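# Set the drink can upright on the cork coaster

## Task

Put the drink can standing on its end at the centre of the round cork coaster. The can has to sit on that coaster, and the coaster has to sit either on the table or on the other coaster, with the gripper supporting neither of them. Release the can and pull the hand away afterwards. If anything stays in place only because the robot is holding it at the end, the goal is not met.

## Robot and tools

Robot: a single FANUC CRX-5iA six-joint arm with a Robotiq 2F-140 parallel gripper. There is one arm, so each command row covers that one arm plus its gripper. Cameras: cam_head_left, cam_head_right, cam_high, cam_low and cam_wrist, each 504x504 pixels.

Frame: results report the hand in the scene frame. Its origin sits on the table surface straight under the arm base. +z is up, and +y is to the left when facing along +x. The base itself may be slightly tilted against the table. end_effector_position (metres) is the point between the finger pads when they are shut, and end_effector_quat_wxyz is its orientation. The printed position can be off from the real one, and the error grows at long reach. The fingers point along the gripper's own +z axis and close along its y axis. Closed fingertips extend about 33 mm past that point, open ones about 9 mm. Closing also pushes the tips roughly 24 mm further out, so keep that much clearance above any surface.

execute_actions takes "actions", a list holding one item or nothing, plus an optional "pictures" boolean.
- Empty list {"actions": []}: no command. It returns the state and includes images.
- Motion: {"rows": [[9 numbers], ...], "steps": n}, with 1 to 15 rows and steps up to 15 (15 if omitted). Each step lasts 1/30 s. One row is used per step, and the final row repeats if rows run out. A motion must be at least 7 steps long.
- Wait: {"steps": n} without rows, n up to 300. It returns after n steps counted from the previous result, and time spent replying is part of that count.
Images come only with an empty list or with "pictures": true.

Row layout, 9 numbers in this order: J1 waist, J2 shoulder, J3 elbow, J4 forearm roll, J5 wrist pitch, J6 wrist roll, gripper position, gripper force_limit, gripper speed. The first six are absolute target joint angles in radians, in the same form as the Joint positions line. They are not offsets. Stated ranges: J1 ±3.491, J2 ±3.140, J3 -1.187 to 4.328, J4 ±3.316, J5 ±3.140, J6 ±3.927. The real ends can lie 0.010 rad either side of these. A call is rejected, and nothing moves, if a target sits more than 0.010 beyond a range end and also further out than that joint's last reported angle. A target beyond the real end is clipped to the end, and the result then reports "joint sent to its limit". That message may refer to an earlier action that is still running. If the message is absent, that does not prove the joint has room left.

The gripper values all run from -1 to 1. position: +1 is fully open (140 mm), about -0.8 is where the pads touch, and -1 closes until something blocks the fingers. force_limit: on parts up to 40 mm wide, about 14 N at -1, 60 N at 0 and 107 N at +1. speed: about 30 mm/s at -1, 140 at 0 and 250 at +1.

Result lines:
- Joint positions and Joint velocities list the six joints in column order (rad, rad/s).
- position_measured is in counts, 3 fully open to 230 pads touching, and is not linear in mm.
- object_status: 0 moving; 1 blocked while opening; 2 blocked while closing, which means a grip; 3 reached the target or pads met, though a thin item may still be held.
- "joint command not followed": a clearance check altered or blocked joint targets. Mounting blocks and posts count as part of the arm.
- HELD marks steps where all or part of your row was not sent.
- MOTOR HOT warns of heating. OVER-TEMPERATURE FAULT means the brakes engaged until the motors cool.

To grip, send position -1 and check for status 2. Fingers that have stopped stay put until the position value changes by at least 0.01, or until the object yields or slips away. While status is 2, a new force_limit applies only together with a new position value, for example -1 changed to -0.98.

Motion limits: target speed is capped at 2.62 rad/s for J1 and J2, 3.14 for J3 and 3.93 for J4 to J6. Reaching that speed from rest takes 0.5 s, and the joints are coordinated so they arrive together. Each target is kept within a lead of the measured angle: 0.805 rad for J1 and J2, 0.966 for J3, 1.21 for J4 to J6. If the targets would put the hand more than 70 mm from where it is, they are all scaled back. Large moves therefore need several calls.

Timing: every result is taken 7 steps before its action ends. Those last steps run while you reply, and the next action starts after them. While you think, the arm keeps moving toward the last row sent. It stops doing so once it is nearly still or a step was HELD.

Faults: if contact torque reaches a joint's load limit, the arm halts for 10 s and the rest of the call is dropped. Limits are 139 N m for J1 to J3 and 34.8 N m for J4 to J6, and a held load's weight counts toward them. The same halt happens if an external force of 150 N acts on the arm, tool or payload. During such a halt the arm yields to the contact.

Avoid knocking anything off the table, dropping or slipping the can, slamming, and hard collisions or pushing. Brief outside tugs on a held part, or pushes on loose items, can occur.

Other tools: zoom_image {camera, region:[x0,y0,x1,y1]} enlarges part of that camera's latest image, with the region at most 504x504 pixels. read_manual {section:"licences"} returns licence text only. finished_scene {scene: n} ends scene n, reports success, and cannot be undone. Replying without any tool call ends everything.

Each tool is called after "Request:" by a JSON object that holds its "op" and its "data", one argument or row to a line.

## Session

Request:
{"op": "execute_actions", "data": {
  "actions": []
}}

Scene clock: 0.00 s of 3960.00 s.
end_effector_position=(+0.2226, +0.1028, +0.1638) position_measured=3 object_status=3 end_effector_quat_wxyz=(-0.341, -0.521, +0.768, -0.146)
Joint positions: [ 1.141  0.245 -0.35   0.009 -1.755 -1.411]
Joint velocities: [ 0.    -0.     0.    -0.    -0.     0.001]

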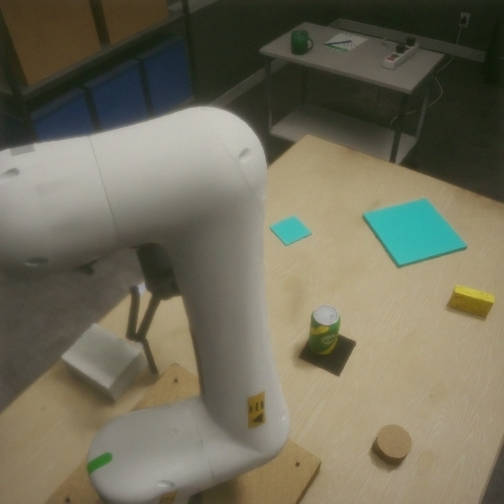

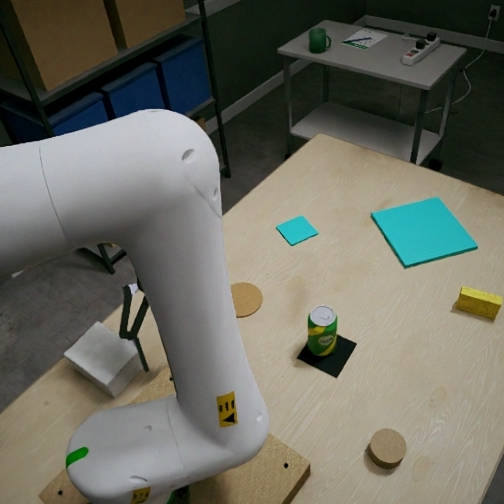

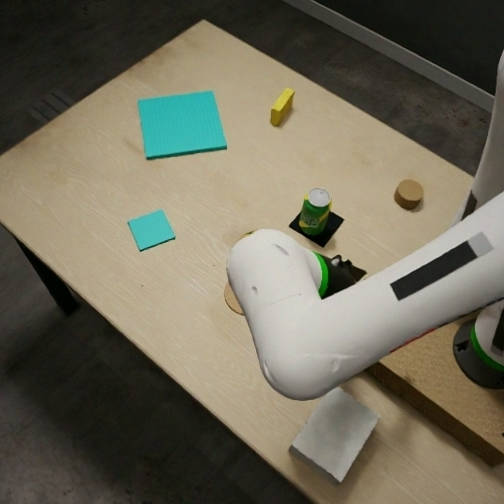

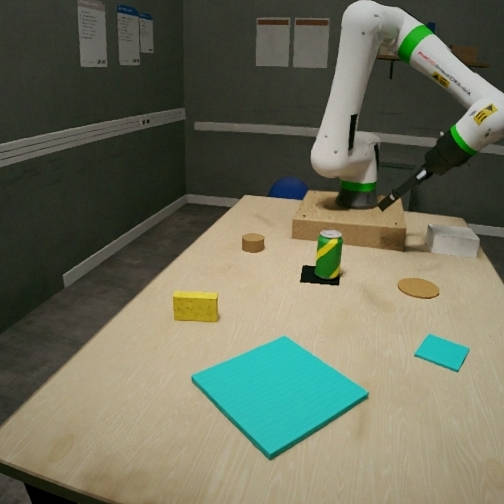

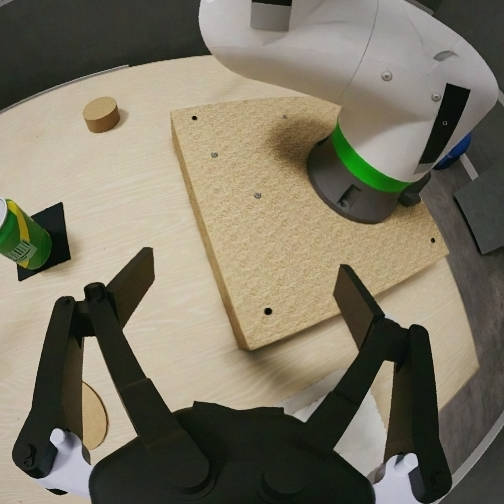

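Request:
{"op": "zoom_image", "data": {
  "camera": "cam_low",
  "region": [230, 170, 490, 320]
}}

Request:
{"op": "zoom_image", "data": {
  "camera": "cam_head_right",
  "region": [180, 250, 440, 504]
}}

Request:
{"op": "zoom_image", "data": {
  "camera": "cam_high",
  "region": [200, 150, 504, 480]
}}

Region (230, 170, 490, 320) of cam_low's 504x504 image, scaled by 1.938, with more detail than that image has; it fills the top 291 rows of this view, and the rest is white.

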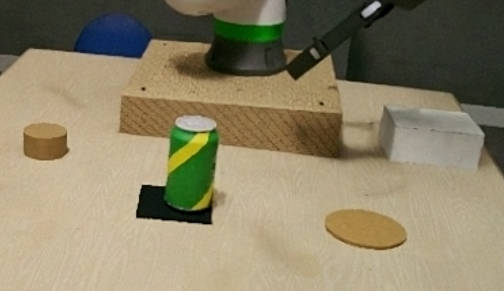

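Region (180, 250, 440, 504) of cam_head_right's 504x504 image, scaled by 1.938, with more detail than that image has; it fills the top 492 rows of this view, and the rest is white.

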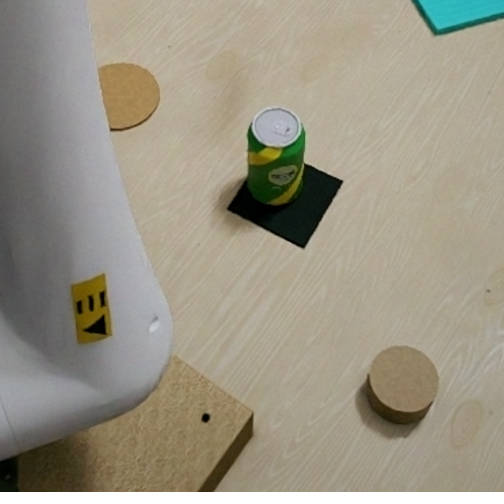

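Region (200, 150, 504, 480) of cam_high's 504x504 image, scaled by 1.527, with more detail than that image has; it fills the left 464 columns of this view, and the rest is white.

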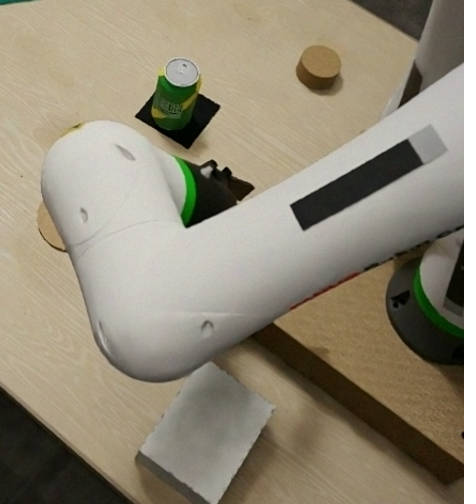

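Request:
{"op": "execute_actions", "data": {
  "actions": [
    {"rows": [[0.374, -0.045, -0.175, 0.0, -1.441, -1.411, 1, 0, 0]], "steps": 15}
  ]
}}

Request:
{"op": "execute_actions", "data": {
  "actions": [
    {"steps": 45}
  ],
  "pictures": true
}}

Scene clock: 7.70 s of 3960.00 s.
end_effector_position=(+0.2591, +0.0987, +0.1660) position_measured=3 object_status=3 end_effector_quat_wxyz=(-0.289, -0.475, +0.825, -0.096)
Joint positions: [ 0.996  0.191 -0.317  0.007 -1.696 -1.411]
Joint velocities: [-1.197 -0.452  0.274 -0.014  0.487  0.001]
Steps of this call (steps 1 to 90: nothing new was sent; then 4.43 s passed at rest; steps 91 to 98: the first 8 steps of this action). Readings (joint positions | what the end effector reports):
91: [1.140 0.245 -0.350 0.009 -1.755 -1.411] | position_measured=3 object_status=3
92: [1.137 0.244 -0.349 0.009 -1.754 -1.411] | position_measured=3 object_status=3
94: [1.114 0.235 -0.344 0.009 -1.744 -1.411] | position_measured=3 object_status=3
98: the state above

Scene clock: 9.20 s of 3960.00 s.
end_effector_position=(+0.4301, -0.0295, +0.2501) position_measured=3 object_status=3 end_effector_quat_wxyz=(-0.005, -0.204, +0.979, +0.016)
Joint positions: [ 0.374 -0.045 -0.175 -0.    -1.441 -1.411]
Joint velocities: [ 0.    -0.001  0.     0.001  0.    -0.   ]
Kept back: nothing.
Steps of this call (steps 1 to 7: the last 7 steps of your previous action; steps 8 to 45: the robot went on to your last target). Readings (joint positions | what the end effector reports):
1: [0.955 0.175 -0.308 0.007 -1.679 -1.411] | position_measured=3 object_status=3
2: [0.915 0.160 -0.298 0.006 -1.662 -1.411] | position_measured=3 object_status=3
4: [0.838 0.131 -0.281 0.005 -1.631 -1.411] | position_measured=3 object_status=3
8: [0.692 0.076 -0.248 0.004 -1.571 -1.411] | position_measured=3 object_status=3
45: the state above
The arm was judged still, so your last target was given up. Only a new action makes it travel on or press farther. Fingers that are still opening or closing keep moving.

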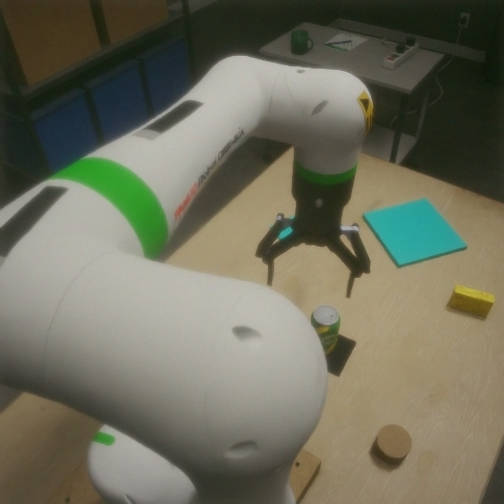

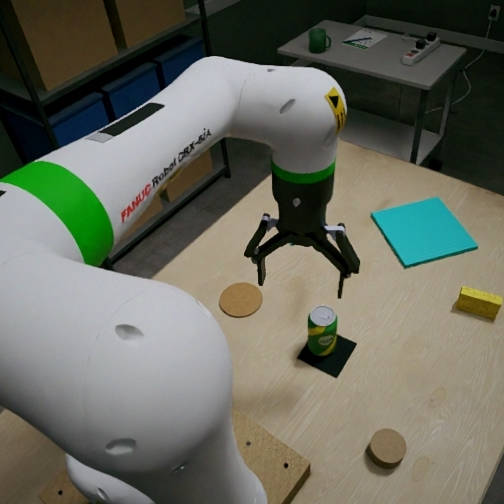

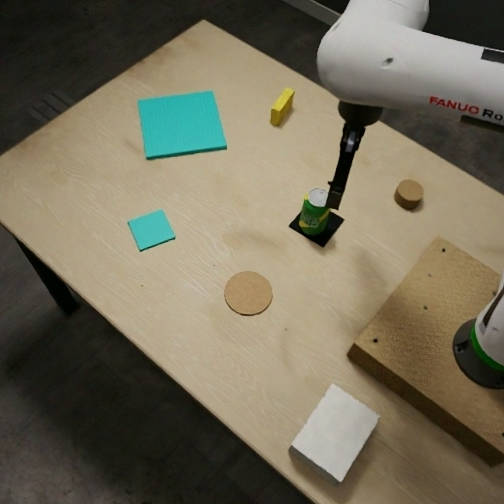

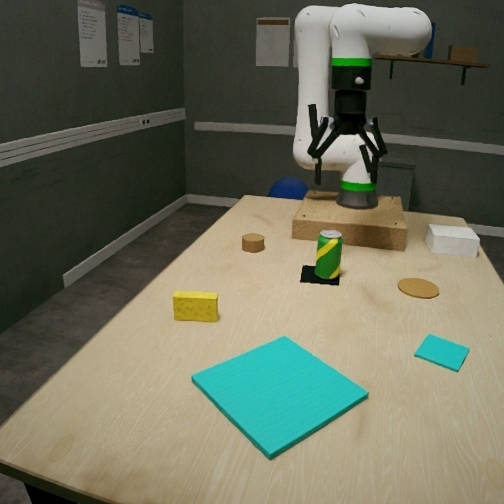

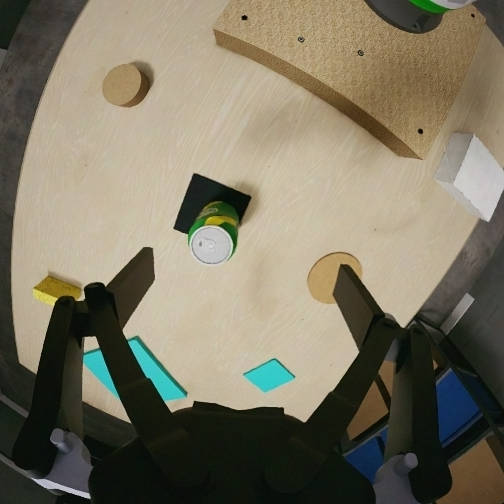

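Request:
{"op": "zoom_image", "data": {
  "camera": "cam_wrist",
  "region": [130, 150, 390, 330]
}}

Request:
{"op": "zoom_image", "data": {
  "camera": "cam_low",
  "region": [270, 100, 470, 310]
}}

Request:
{"op": "zoom_image", "data": {
  "camera": "cam_high",
  "region": [210, 100, 430, 330]
}}

Request:
{"op": "zoom_image", "data": {
  "camera": "cam_head_right",
  "region": [200, 190, 400, 390]
}}

Region (130, 150, 390, 330) of cam_wrist's 504x504 image, scaled by 1.938, with more detail than that image has; it fills the top 349 rows of this view, and the rest is white.

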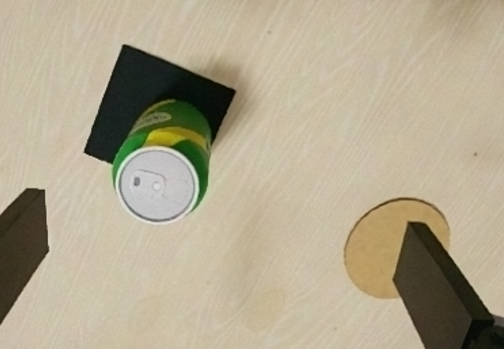

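Region (270, 100, 470, 310) of cam_low's 504x504 image, scaled by 2.400, with more detail than that image has; it fills the left 480 columns of this view, and the rest is white.

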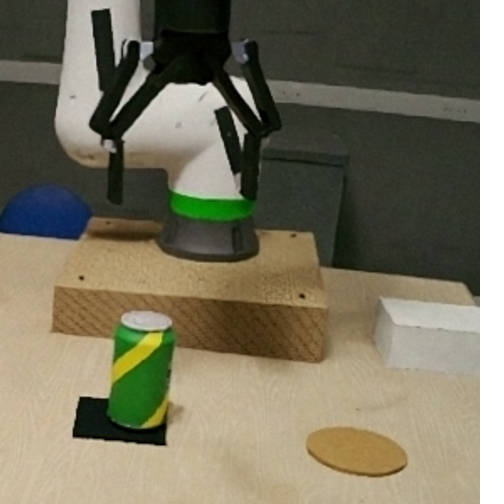

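Region (210, 100, 430, 330) of cam_high's 504x504 image, scaled by 2.191, with more detail than that image has; it fills the left 482 columns of this view, and the rest is white.

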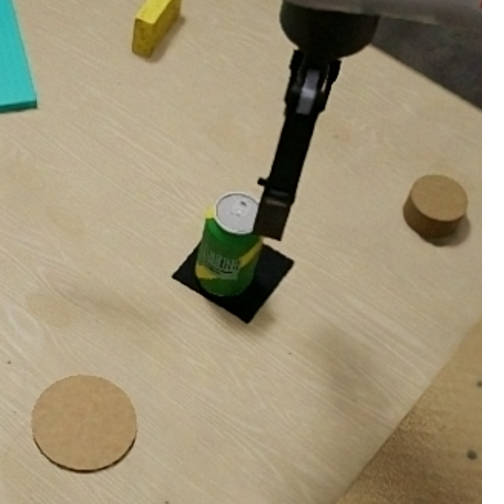

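Region (200, 190, 400, 390) of cam_head_right's 504x504 image, scaled by 2.520, with more detail than that image has.

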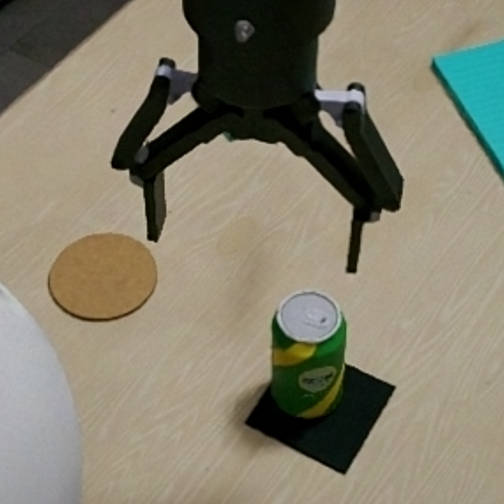

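Request:
{"op": "execute_actions", "data": {
  "actions": [
    {"rows": [[0.3182, 0.1217, -0.198, 0.034, -1.2412, -1.411, 1, 0, 0]], "steps": 15}
  ]
}}

Request:
{"op": "execute_actions", "data": {
  "actions": [
    {"steps": 20}
  ],
  "pictures": true
}}

Scene clock: 13.93 s of 3960.00 s.
end_effector_position=(+0.4714, -0.0453, +0.1913) position_measured=3 object_status=3 end_effector_quat_wxyz=(-0.001, -0.187, +0.982, +0.004)
Joint positions: [ 0.332  0.08  -0.192  0.025 -1.291 -1.411]
Joint velocities: [-0.214  0.649 -0.091  0.128  0.758 -0.001]
Steps of this call (steps 1 to 90: nothing new was sent; then 1.47 s passed at rest; steps 91 to 98: the first 8 steps of this action). Readings (joint positions | what the end effector reports):
91: [0.374 -0.045 -0.175 0.000 -1.441 -1.411] | position_measured=3 object_status=3
92: [0.373 -0.042 -0.175 0.001 -1.437 -1.411] | position_measured=3 object_status=3
94: [0.365 -0.019 -0.178 0.006 -1.408 -1.411] | position_measured=3 object_status=3
98: the state above

Scene clock: 14.60 s of 3960.00 s.
end_effector_position=(+0.4832, -0.0514, +0.1710) position_measured=3 object_status=3 end_effector_quat_wxyz=(+0.000, -0.182, +0.983, +0.000)
Joint positions: [ 0.318  0.122 -0.198  0.034 -1.241 -1.411]
Joint velocities: [ 0.002  0.001 -0.001 -0.     0.    -0.001]
Kept back: nothing.
Steps of this call (steps 1 to 7: the last 7 steps of your previous action; steps 8 to 20: the robot went on to your last target). Readings (joint positions | what the end effector reports):
1: [0.326 0.099 -0.195 0.029 -1.268 -1.411] | position_measured=3 object_status=3
2: [0.321 0.112 -0.197 0.032 -1.253 -1.411] | position_measured=3 object_status=3
4: [0.318 0.122 -0.198 0.034 -1.242 -1.411] | position_measured=3 object_status=3
8: [0.318 0.122 -0.198 0.034 -1.241 -1.411] | position_measured=3 object_status=3
20: the state above

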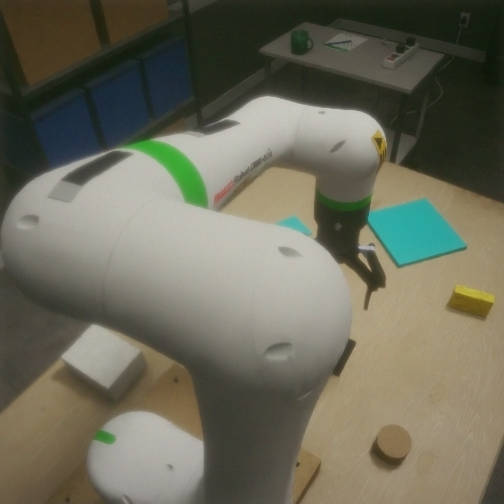

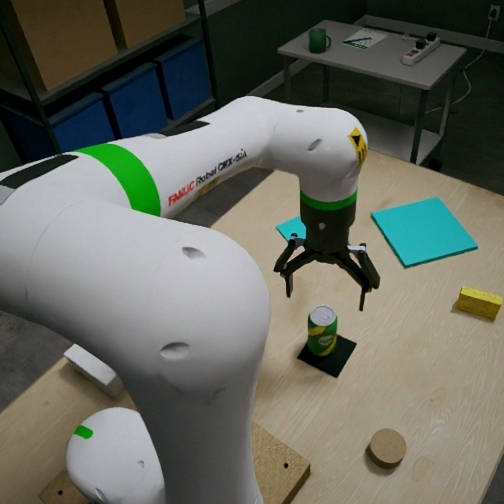

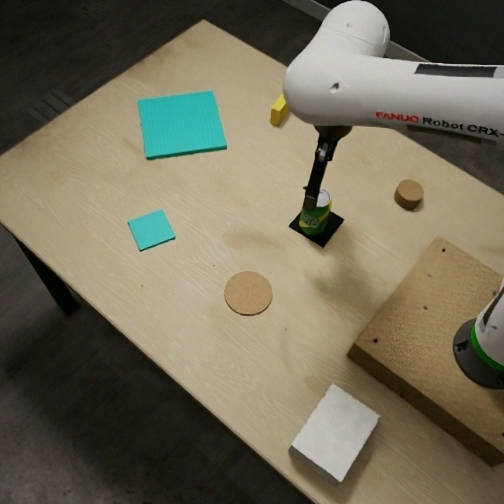

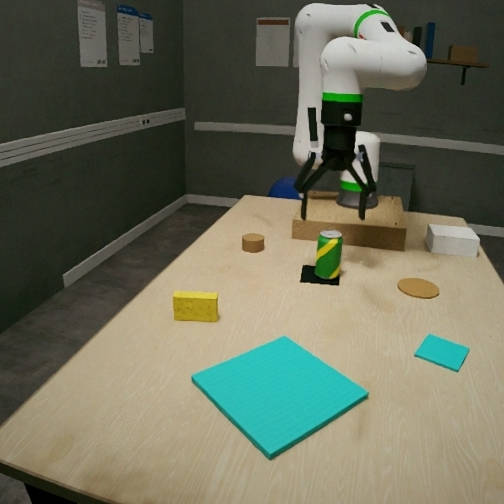

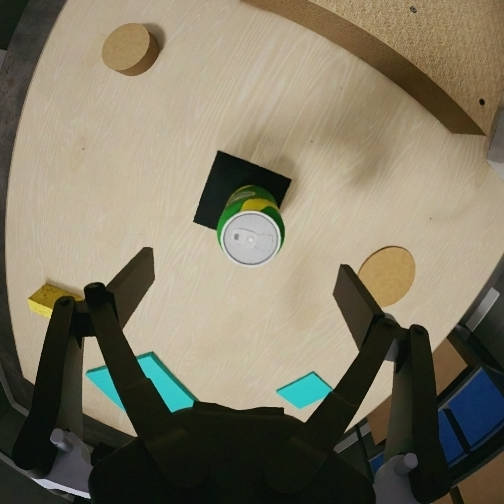

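Request:
{"op": "zoom_image", "data": {
  "camera": "cam_wrist",
  "region": [130, 130, 430, 330]
}}

Request:
{"op": "zoom_image", "data": {
  "camera": "cam_high",
  "region": [260, 120, 380, 260]
}}

Request:
{"op": "zoom_image", "data": {
  "camera": "cam_low",
  "region": [270, 140, 450, 310]
}}

Request:
{"op": "zoom_image", "data": {
  "camera": "cam_head_right",
  "region": [250, 220, 410, 390]
}}

Region (130, 130, 430, 330) of cam_wrist's 504x504 image, scaled by 1.680, with more detail than that image has.

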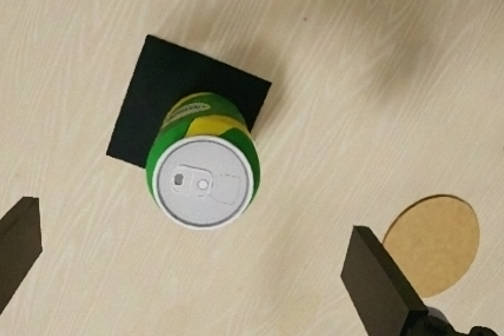

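Region (260, 120, 380, 260) of cam_high's 504x504 image, scaled by 3.600, with more detail than that image has; it fills the left 432 columns of this view, and the rest is white.

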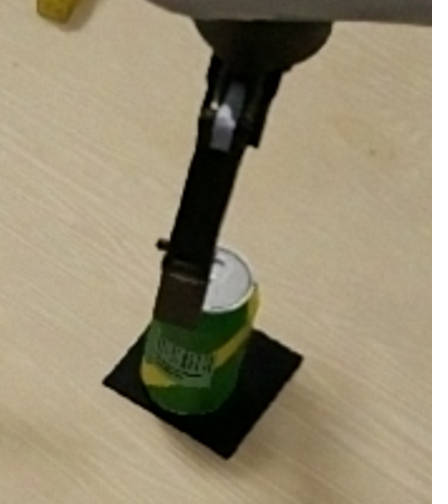

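Region (270, 140, 450, 310) of cam_low's 504x504 image, scaled by 2.800, with more detail than that image has.

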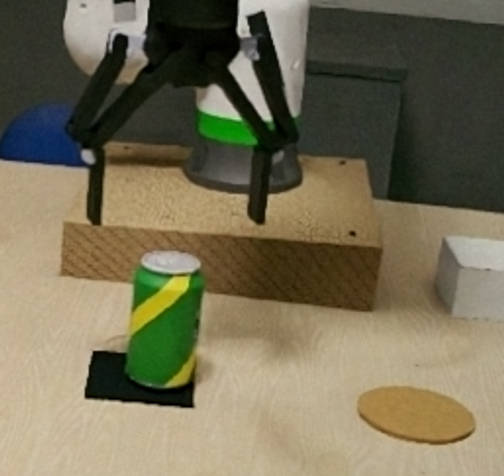

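Region (250, 220, 410, 390) of cam_head_right's 504x504 image, scaled by 2.965, with more detail than that image has; it fills the left 474 columns of this view, and the rest is white.

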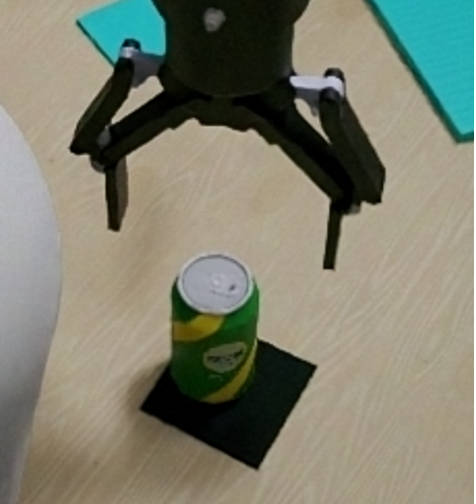

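Request:
{"op": "execute_actions", "data": {
  "actions": [
    {"rows": [[0.3174, 0.2032, -0.3474, 0.0384, -1.0103, -1.411, 0.5, 0, 0]], "steps": 15}
  ]
}}

Request:
{"op": "execute_actions", "data": {
  "actions": [
    {"steps": 12}
  ],
  "pictures": true
}}

Scene clock: 17.53 s of 3960.00 s.
end_effector_position=(+0.4776, -0.0503, +0.0953) position_measured=53 object_status=0 end_effector_quat_wxyz=(+0.000, -0.186, +0.983, +0.000)
Joint positions: [ 0.318  0.186 -0.316  0.037 -1.06  -1.411]
Joint velocities: [-0.003  0.307 -0.553  0.018  0.846 -0.001]
Steps of this call (steps 1 to 15: the robot went on to your last target; steps 16 to 80: nothing new was sent; steps 81 to 88: the first 8 steps of this action). Readings (joint positions | what the end effector reports):
81: [0.318 0.122 -0.198 0.034 -1.241 -1.411] | position_measured=3 object_status=0
82: [0.318 0.123 -0.201 0.034 -1.236 -1.411] | position_measured=7 object_status=0
84: [0.318 0.136 -0.224 0.034 -1.200 -1.411] | position_measured=22 object_status=0
88: the state above

Scene clock: 17.93 s of 3960.00 s.
end_effector_position=(+0.4744, -0.0505, +0.0759) position_measured=66 object_status=3 end_effector_quat_wxyz=(+0.000, -0.187, +0.982, -0.000)
Joint positions: [ 0.317  0.203 -0.347  0.039 -1.01  -1.411]
Joint velocities: [ 0. -0. -0.  0. -0.  0.]
Kept back: nothing.
Steps of this call (steps 1 to 7: the last 7 steps of your previous action; steps 8 to 12: the robot went on to your last target). Readings (joint positions | what the end effector reports):
1: [0.317 0.195 -0.332 0.038 -1.035 -1.411] | position_measured=60 object_status=0
2: [0.317 0.200 -0.342 0.038 -1.019 -1.411] | position_measured=65 object_status=0
4: [0.317 0.203 -0.347 0.038 -1.011 -1.411] | position_measured=66 object_status=0
8: [0.317 0.203 -0.347 0.039 -1.010 -1.411] | position_measured=66 object_status=3
12: the state above

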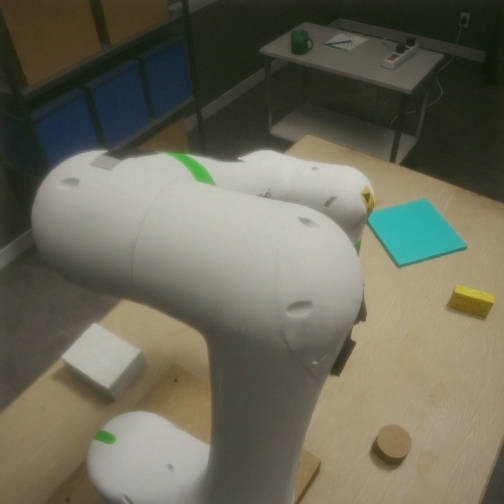

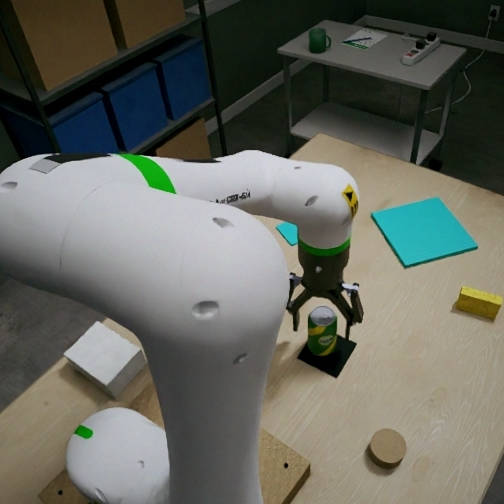

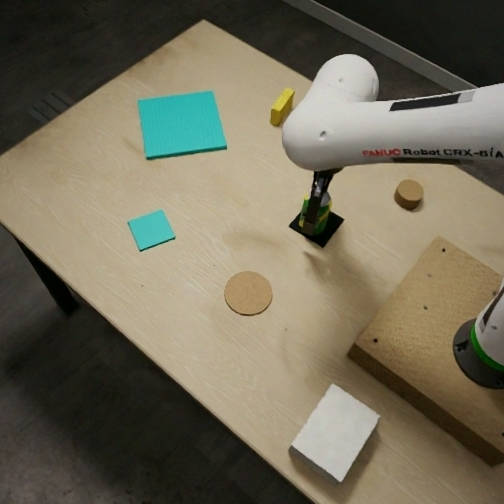

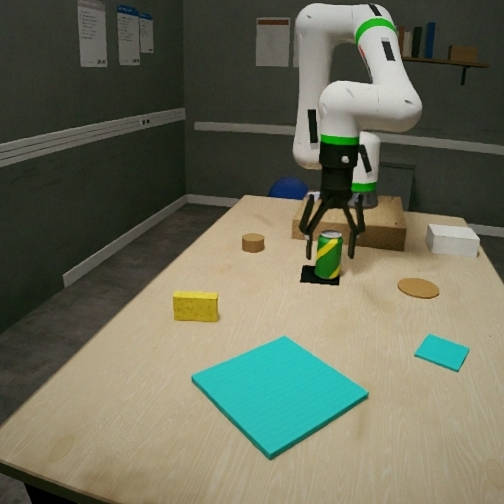

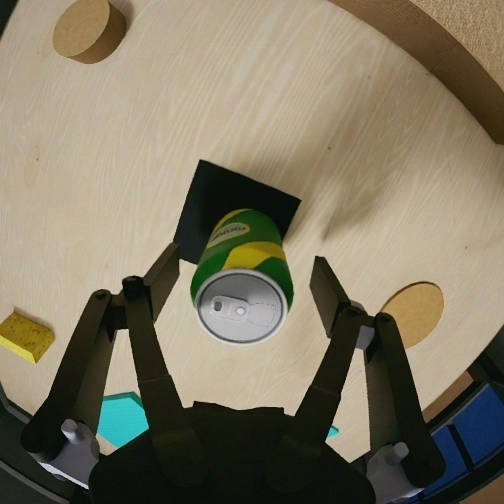

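Request:
{"op": "zoom_image", "data": {
  "camera": "cam_wrist",
  "region": [120, 150, 460, 400]
}}

Request:
{"op": "zoom_image", "data": {
  "camera": "cam_high",
  "region": [270, 150, 370, 260]
}}

Request:
{"op": "zoom_image", "data": {
  "camera": "cam_low",
  "region": [280, 180, 450, 310]
}}

Request:
{"op": "zoom_image", "data": {
  "camera": "cam_head_right",
  "region": [270, 260, 390, 390]
}}

Region (120, 150, 460, 400) of cam_wrist's 504x504 image, scaled by 1.482, with more detail than that image has; it fills the top 371 rows of this view, and the rest is white.

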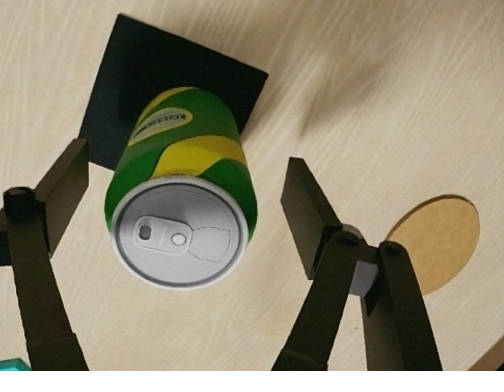

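Region (270, 150, 370, 260) of cam_high's 504x504 image, scaled by 4.582, with more detail than that image has; it fills the left 458 columns of this view, and the rest is white.

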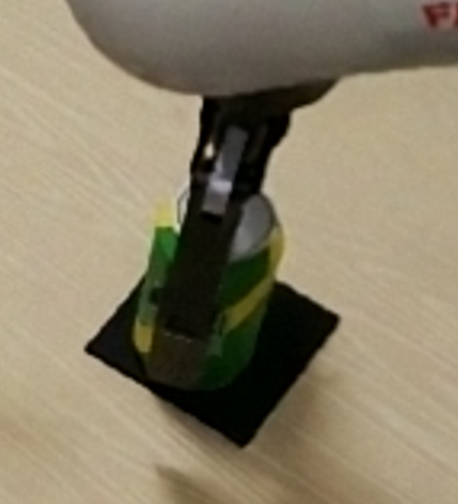

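Region (280, 180, 450, 310) of cam_low's 504x504 image, scaled by 2.965, with more detail than that image has; it fills the top 385 rows of this view, and the rest is white.

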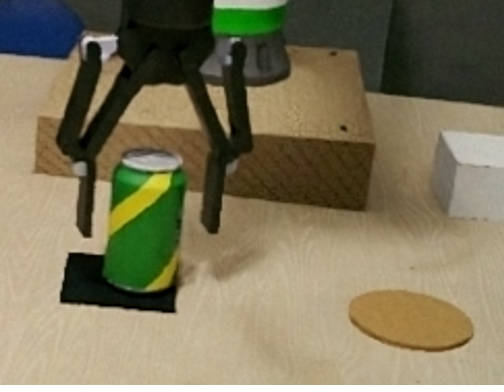

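Region (270, 260, 390, 390) of cam_head_right's 504x504 image, scaled by 3.877, with more detail than that image has; it fills the left 465 columns of this view, and the rest is white.

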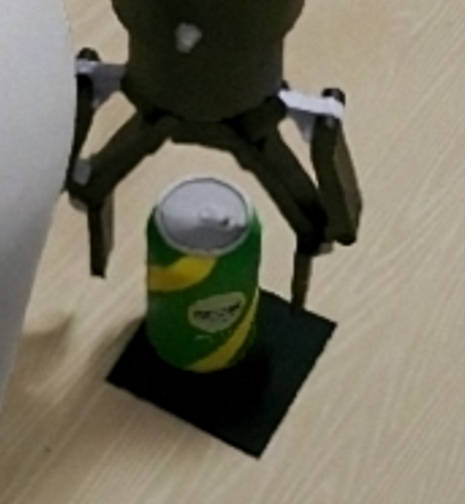

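Request:
{"op": "execute_actions", "data": {
  "actions": [
    {"rows": [[0.3174, 0.2032, -0.3474, 0.0384, -1.0103, -1.411, -1, 0.2, -0.2]], "steps": 15}
  ]
}}

Request:
{"op": "execute_actions", "data": {
  "actions": [
    {"steps": 10}
  ],
  "pictures": true
}}

Scene clock: 19.70 s of 3960.00 s.
end_effector_position=(+0.4743, -0.0505, +0.0759) position_measured=108 object_status=0 end_effector_quat_wxyz=(+0.001, -0.187, +0.982, +0.000)
Joint positions: [ 0.317  0.203 -0.347  0.038 -1.01  -1.411]
Joint velocities: [-0.001  0.    -0.    -0.    -0.    -0.   ]
Steps of this call (steps 1 to 30: the robot went on to your last target; steps 31 to 45: nothing new was sent; steps 46 to 53: the first 8 steps of this action). Readings (joint positions | what the end effector reports):
46: [0.317 0.203 -0.347 0.038 -1.010 -1.411] | position_measured=66 object_status=0
47: [0.317 0.203 -0.347 0.038 -1.010 -1.411] | position_measured=70 object_status=0
49: [0.317 0.203 -0.347 0.038 -1.010 -1.411] | position_measured=82 object_status=0
53: the state above

Scene clock: 20.03 s of 3960.00 s.
end_effector_position=(+0.4744, -0.0505, +0.0760) position_measured=139 object_status=2 end_effector_quat_wxyz=(+0.001, -0.187, +0.982, +0.000)
Joint positions: [ 0.317  0.203 -0.347  0.038 -1.01  -1.411]
Joint velocities: [ 0.001 -0.     0.     0.    -0.     0.   ]
Kept back: nothing.
Steps of this call (steps 1 to 7: the last 7 steps of your previous action; steps 8 to 10: the robot went on to your last target). Readings (joint positions | what the end effector reports):
1: [0.317 0.203 -0.347 0.038 -1.010 -1.411] | position_measured=114 object_status=0
2: [0.317 0.203 -0.347 0.038 -1.010 -1.411] | position_measured=121 object_status=0
4: [0.317 0.203 -0.347 0.038 -1.010 -1.411] | position_measured=134 object_status=0
8: [0.317 0.203 -0.347 0.038 -1.010 -1.411] | position_measured=139 object_status=0
10: the state above

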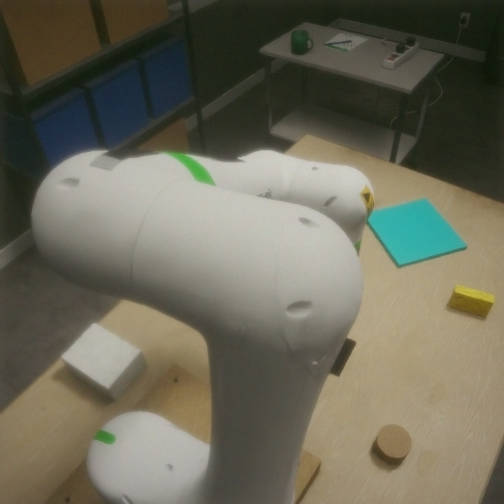

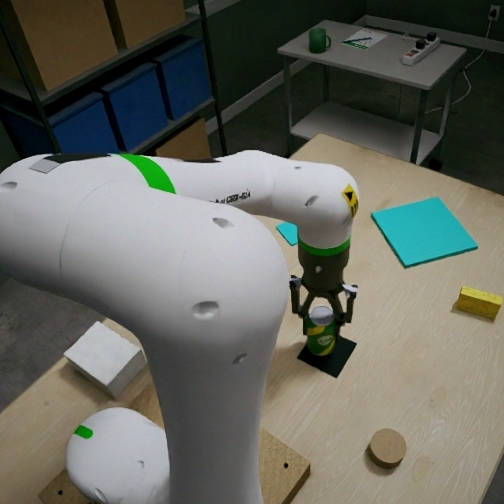

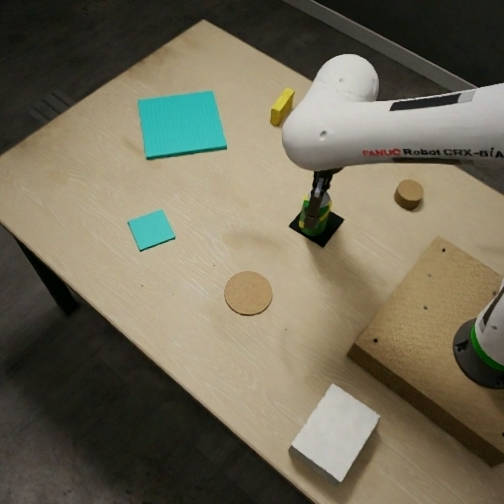

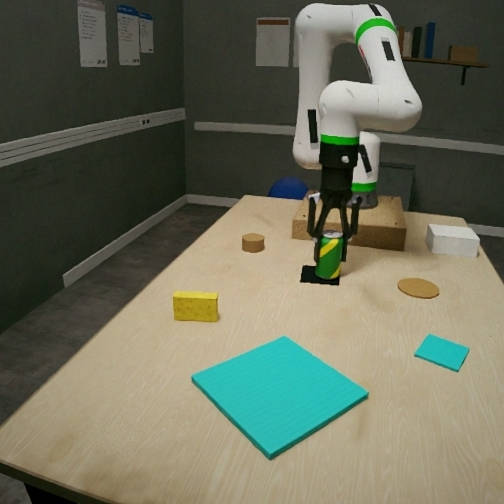

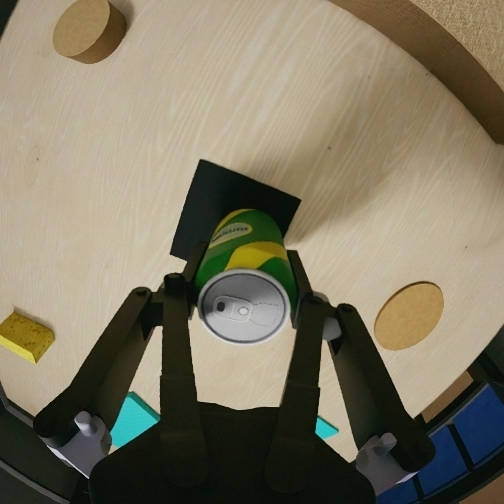

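Request:
{"op": "execute_actions", "data": {
  "actions": [
    {"rows": [[0.3174, 0.1625, -0.3154, 0.0384, -1.083, -1.411, -1, 0.2, -0.2],[0.3174, 0.1625, -0.3154, 0.0384, -1.083, -1.411, -1, 0.2, -0.2],[0.3174, 0.1625, -0.3154, 0.0384, -1.083, -1.411, -1, 0.2, -0.2],[0.3174, 0.1625, -0.3154, 0.0384, -1.083, -1.411, -1, 0.2, -0.2],[0.325, 0.1625, -0.3154, 0.0384, -1.083, -1.411, -1, 0.2, -0.2],[0.34, 0.166, -0.311, 0.0384, -1.083, -1.411, -1, 0.2, -0.2],[0.7204, 0.2751, -0.2197, 0.0382, -1.0796, -1.411, -1, 0.2, -0.2]], "steps": 15}
  ]
}}

Request:
{"op": "execute_actions", "data": {
  "actions": [
    {"steps": 25}
  ],
  "pictures": true
}}

Scene clock: 24.57 s of 3960.00 s.
end_effector_position=(+0.4768, -0.0421, +0.1074) position_measured=139 object_status=2 end_effector_quat_wxyz=(+0.002, -0.195, +0.981, -0.001)
Joint positions: [ 0.338  0.164 -0.311  0.038 -1.082 -1.411]
Joint velocities: [ 0.45   0.068  0.118  0.     0.    -0.001]
Steps of this call (steps 1 to 15: the robot went on to your last target; steps 16 to 90: nothing new was sent; then 1.27 s passed at rest; steps 91 to 98: the first 8 steps of this action). Readings (joint positions | what the end effector reports):
91: [0.317 0.203 -0.347 0.038 -1.010 -1.411] | position_measured=139 object_status=2
92: [0.317 0.201 -0.346 0.038 -1.015 -1.411] | position_measured=139 object_status=2
94: [0.317 0.182 -0.330 0.038 -1.050 -1.411] | position_measured=139 object_status=2
98: the state above

Scene clock: 25.40 s of 3960.00 s.
end_effector_position=(+0.4860, +0.1587, +0.0960) position_measured=139 object_status=2 end_effector_quat_wxyz=(+0.001, -0.378, +0.926, +0.000)
Joint positions: [ 0.72   0.275 -0.22   0.038 -1.08  -1.411]
Joint velocities: [ 0.001 -0.    -0.     0.     0.    -0.001]
Kept back: nothing.
Steps of this call (steps 1 to 7: the last 7 steps of your previous action; steps 8 to 25: the robot went on to your last target). Readings (joint positions | what the end effector reports):
1: [0.356 0.168 -0.306 0.038 -1.082 -1.411] | position_measured=139 object_status=2
2: [0.380 0.173 -0.300 0.038 -1.082 -1.411] | position_measured=139 object_status=2
4: [0.439 0.190 -0.287 0.038 -1.082 -1.411] | position_measured=139 object_status=2
8: [0.553 0.224 -0.259 0.038 -1.081 -1.411] | position_measured=139 object_status=2
25: the state above

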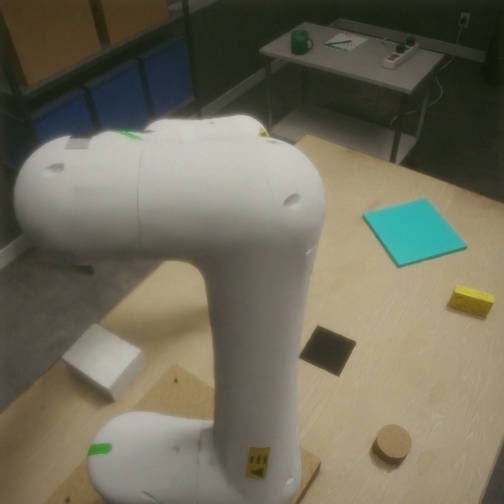

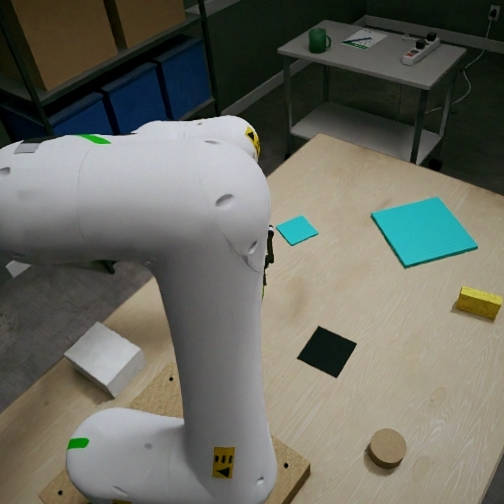

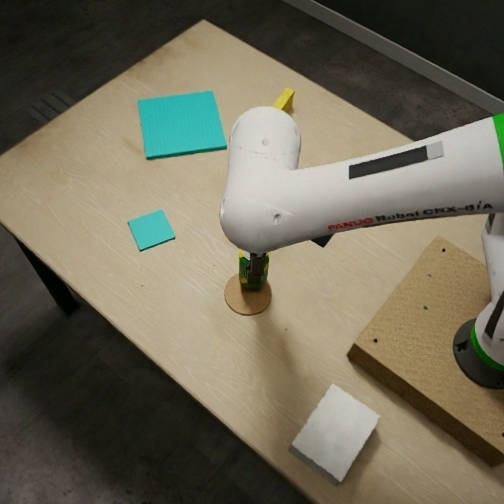

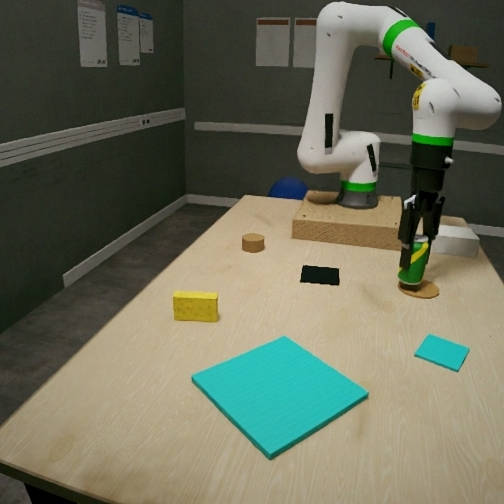

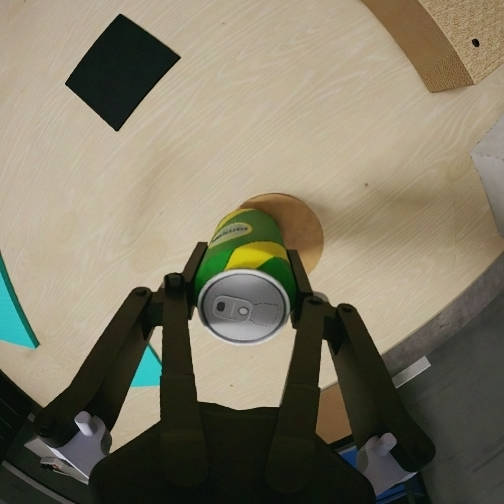

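Request:
{"op": "zoom_image", "data": {
  "camera": "cam_wrist",
  "region": [170, 170, 350, 350]
}}

Request:
{"op": "zoom_image", "data": {
  "camera": "cam_high",
  "region": [205, 235, 295, 325]
}}

Request:
{"op": "zoom_image", "data": {
  "camera": "cam_low",
  "region": [370, 220, 460, 310]
}}

Region (170, 170, 350, 350) of cam_wrist's 504x504 image, scaled by 2.800, with more detail than that image has.

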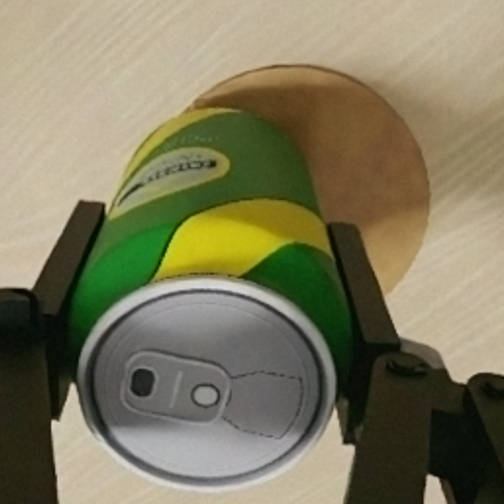

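Region (205, 235, 295, 325) of cam_high's 504x504 image, scaled by 5.600, with more detail than that image has.

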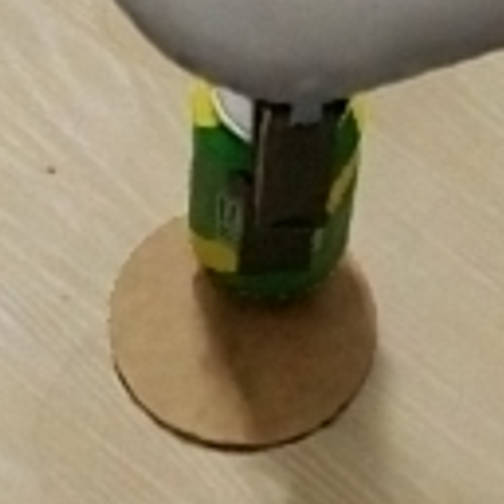

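Region (370, 220, 460, 310) of cam_low's 504x504 image, scaled by 5.600, with more detail than that image has.

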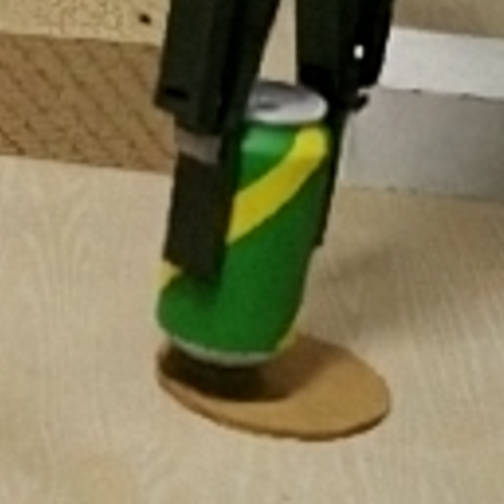

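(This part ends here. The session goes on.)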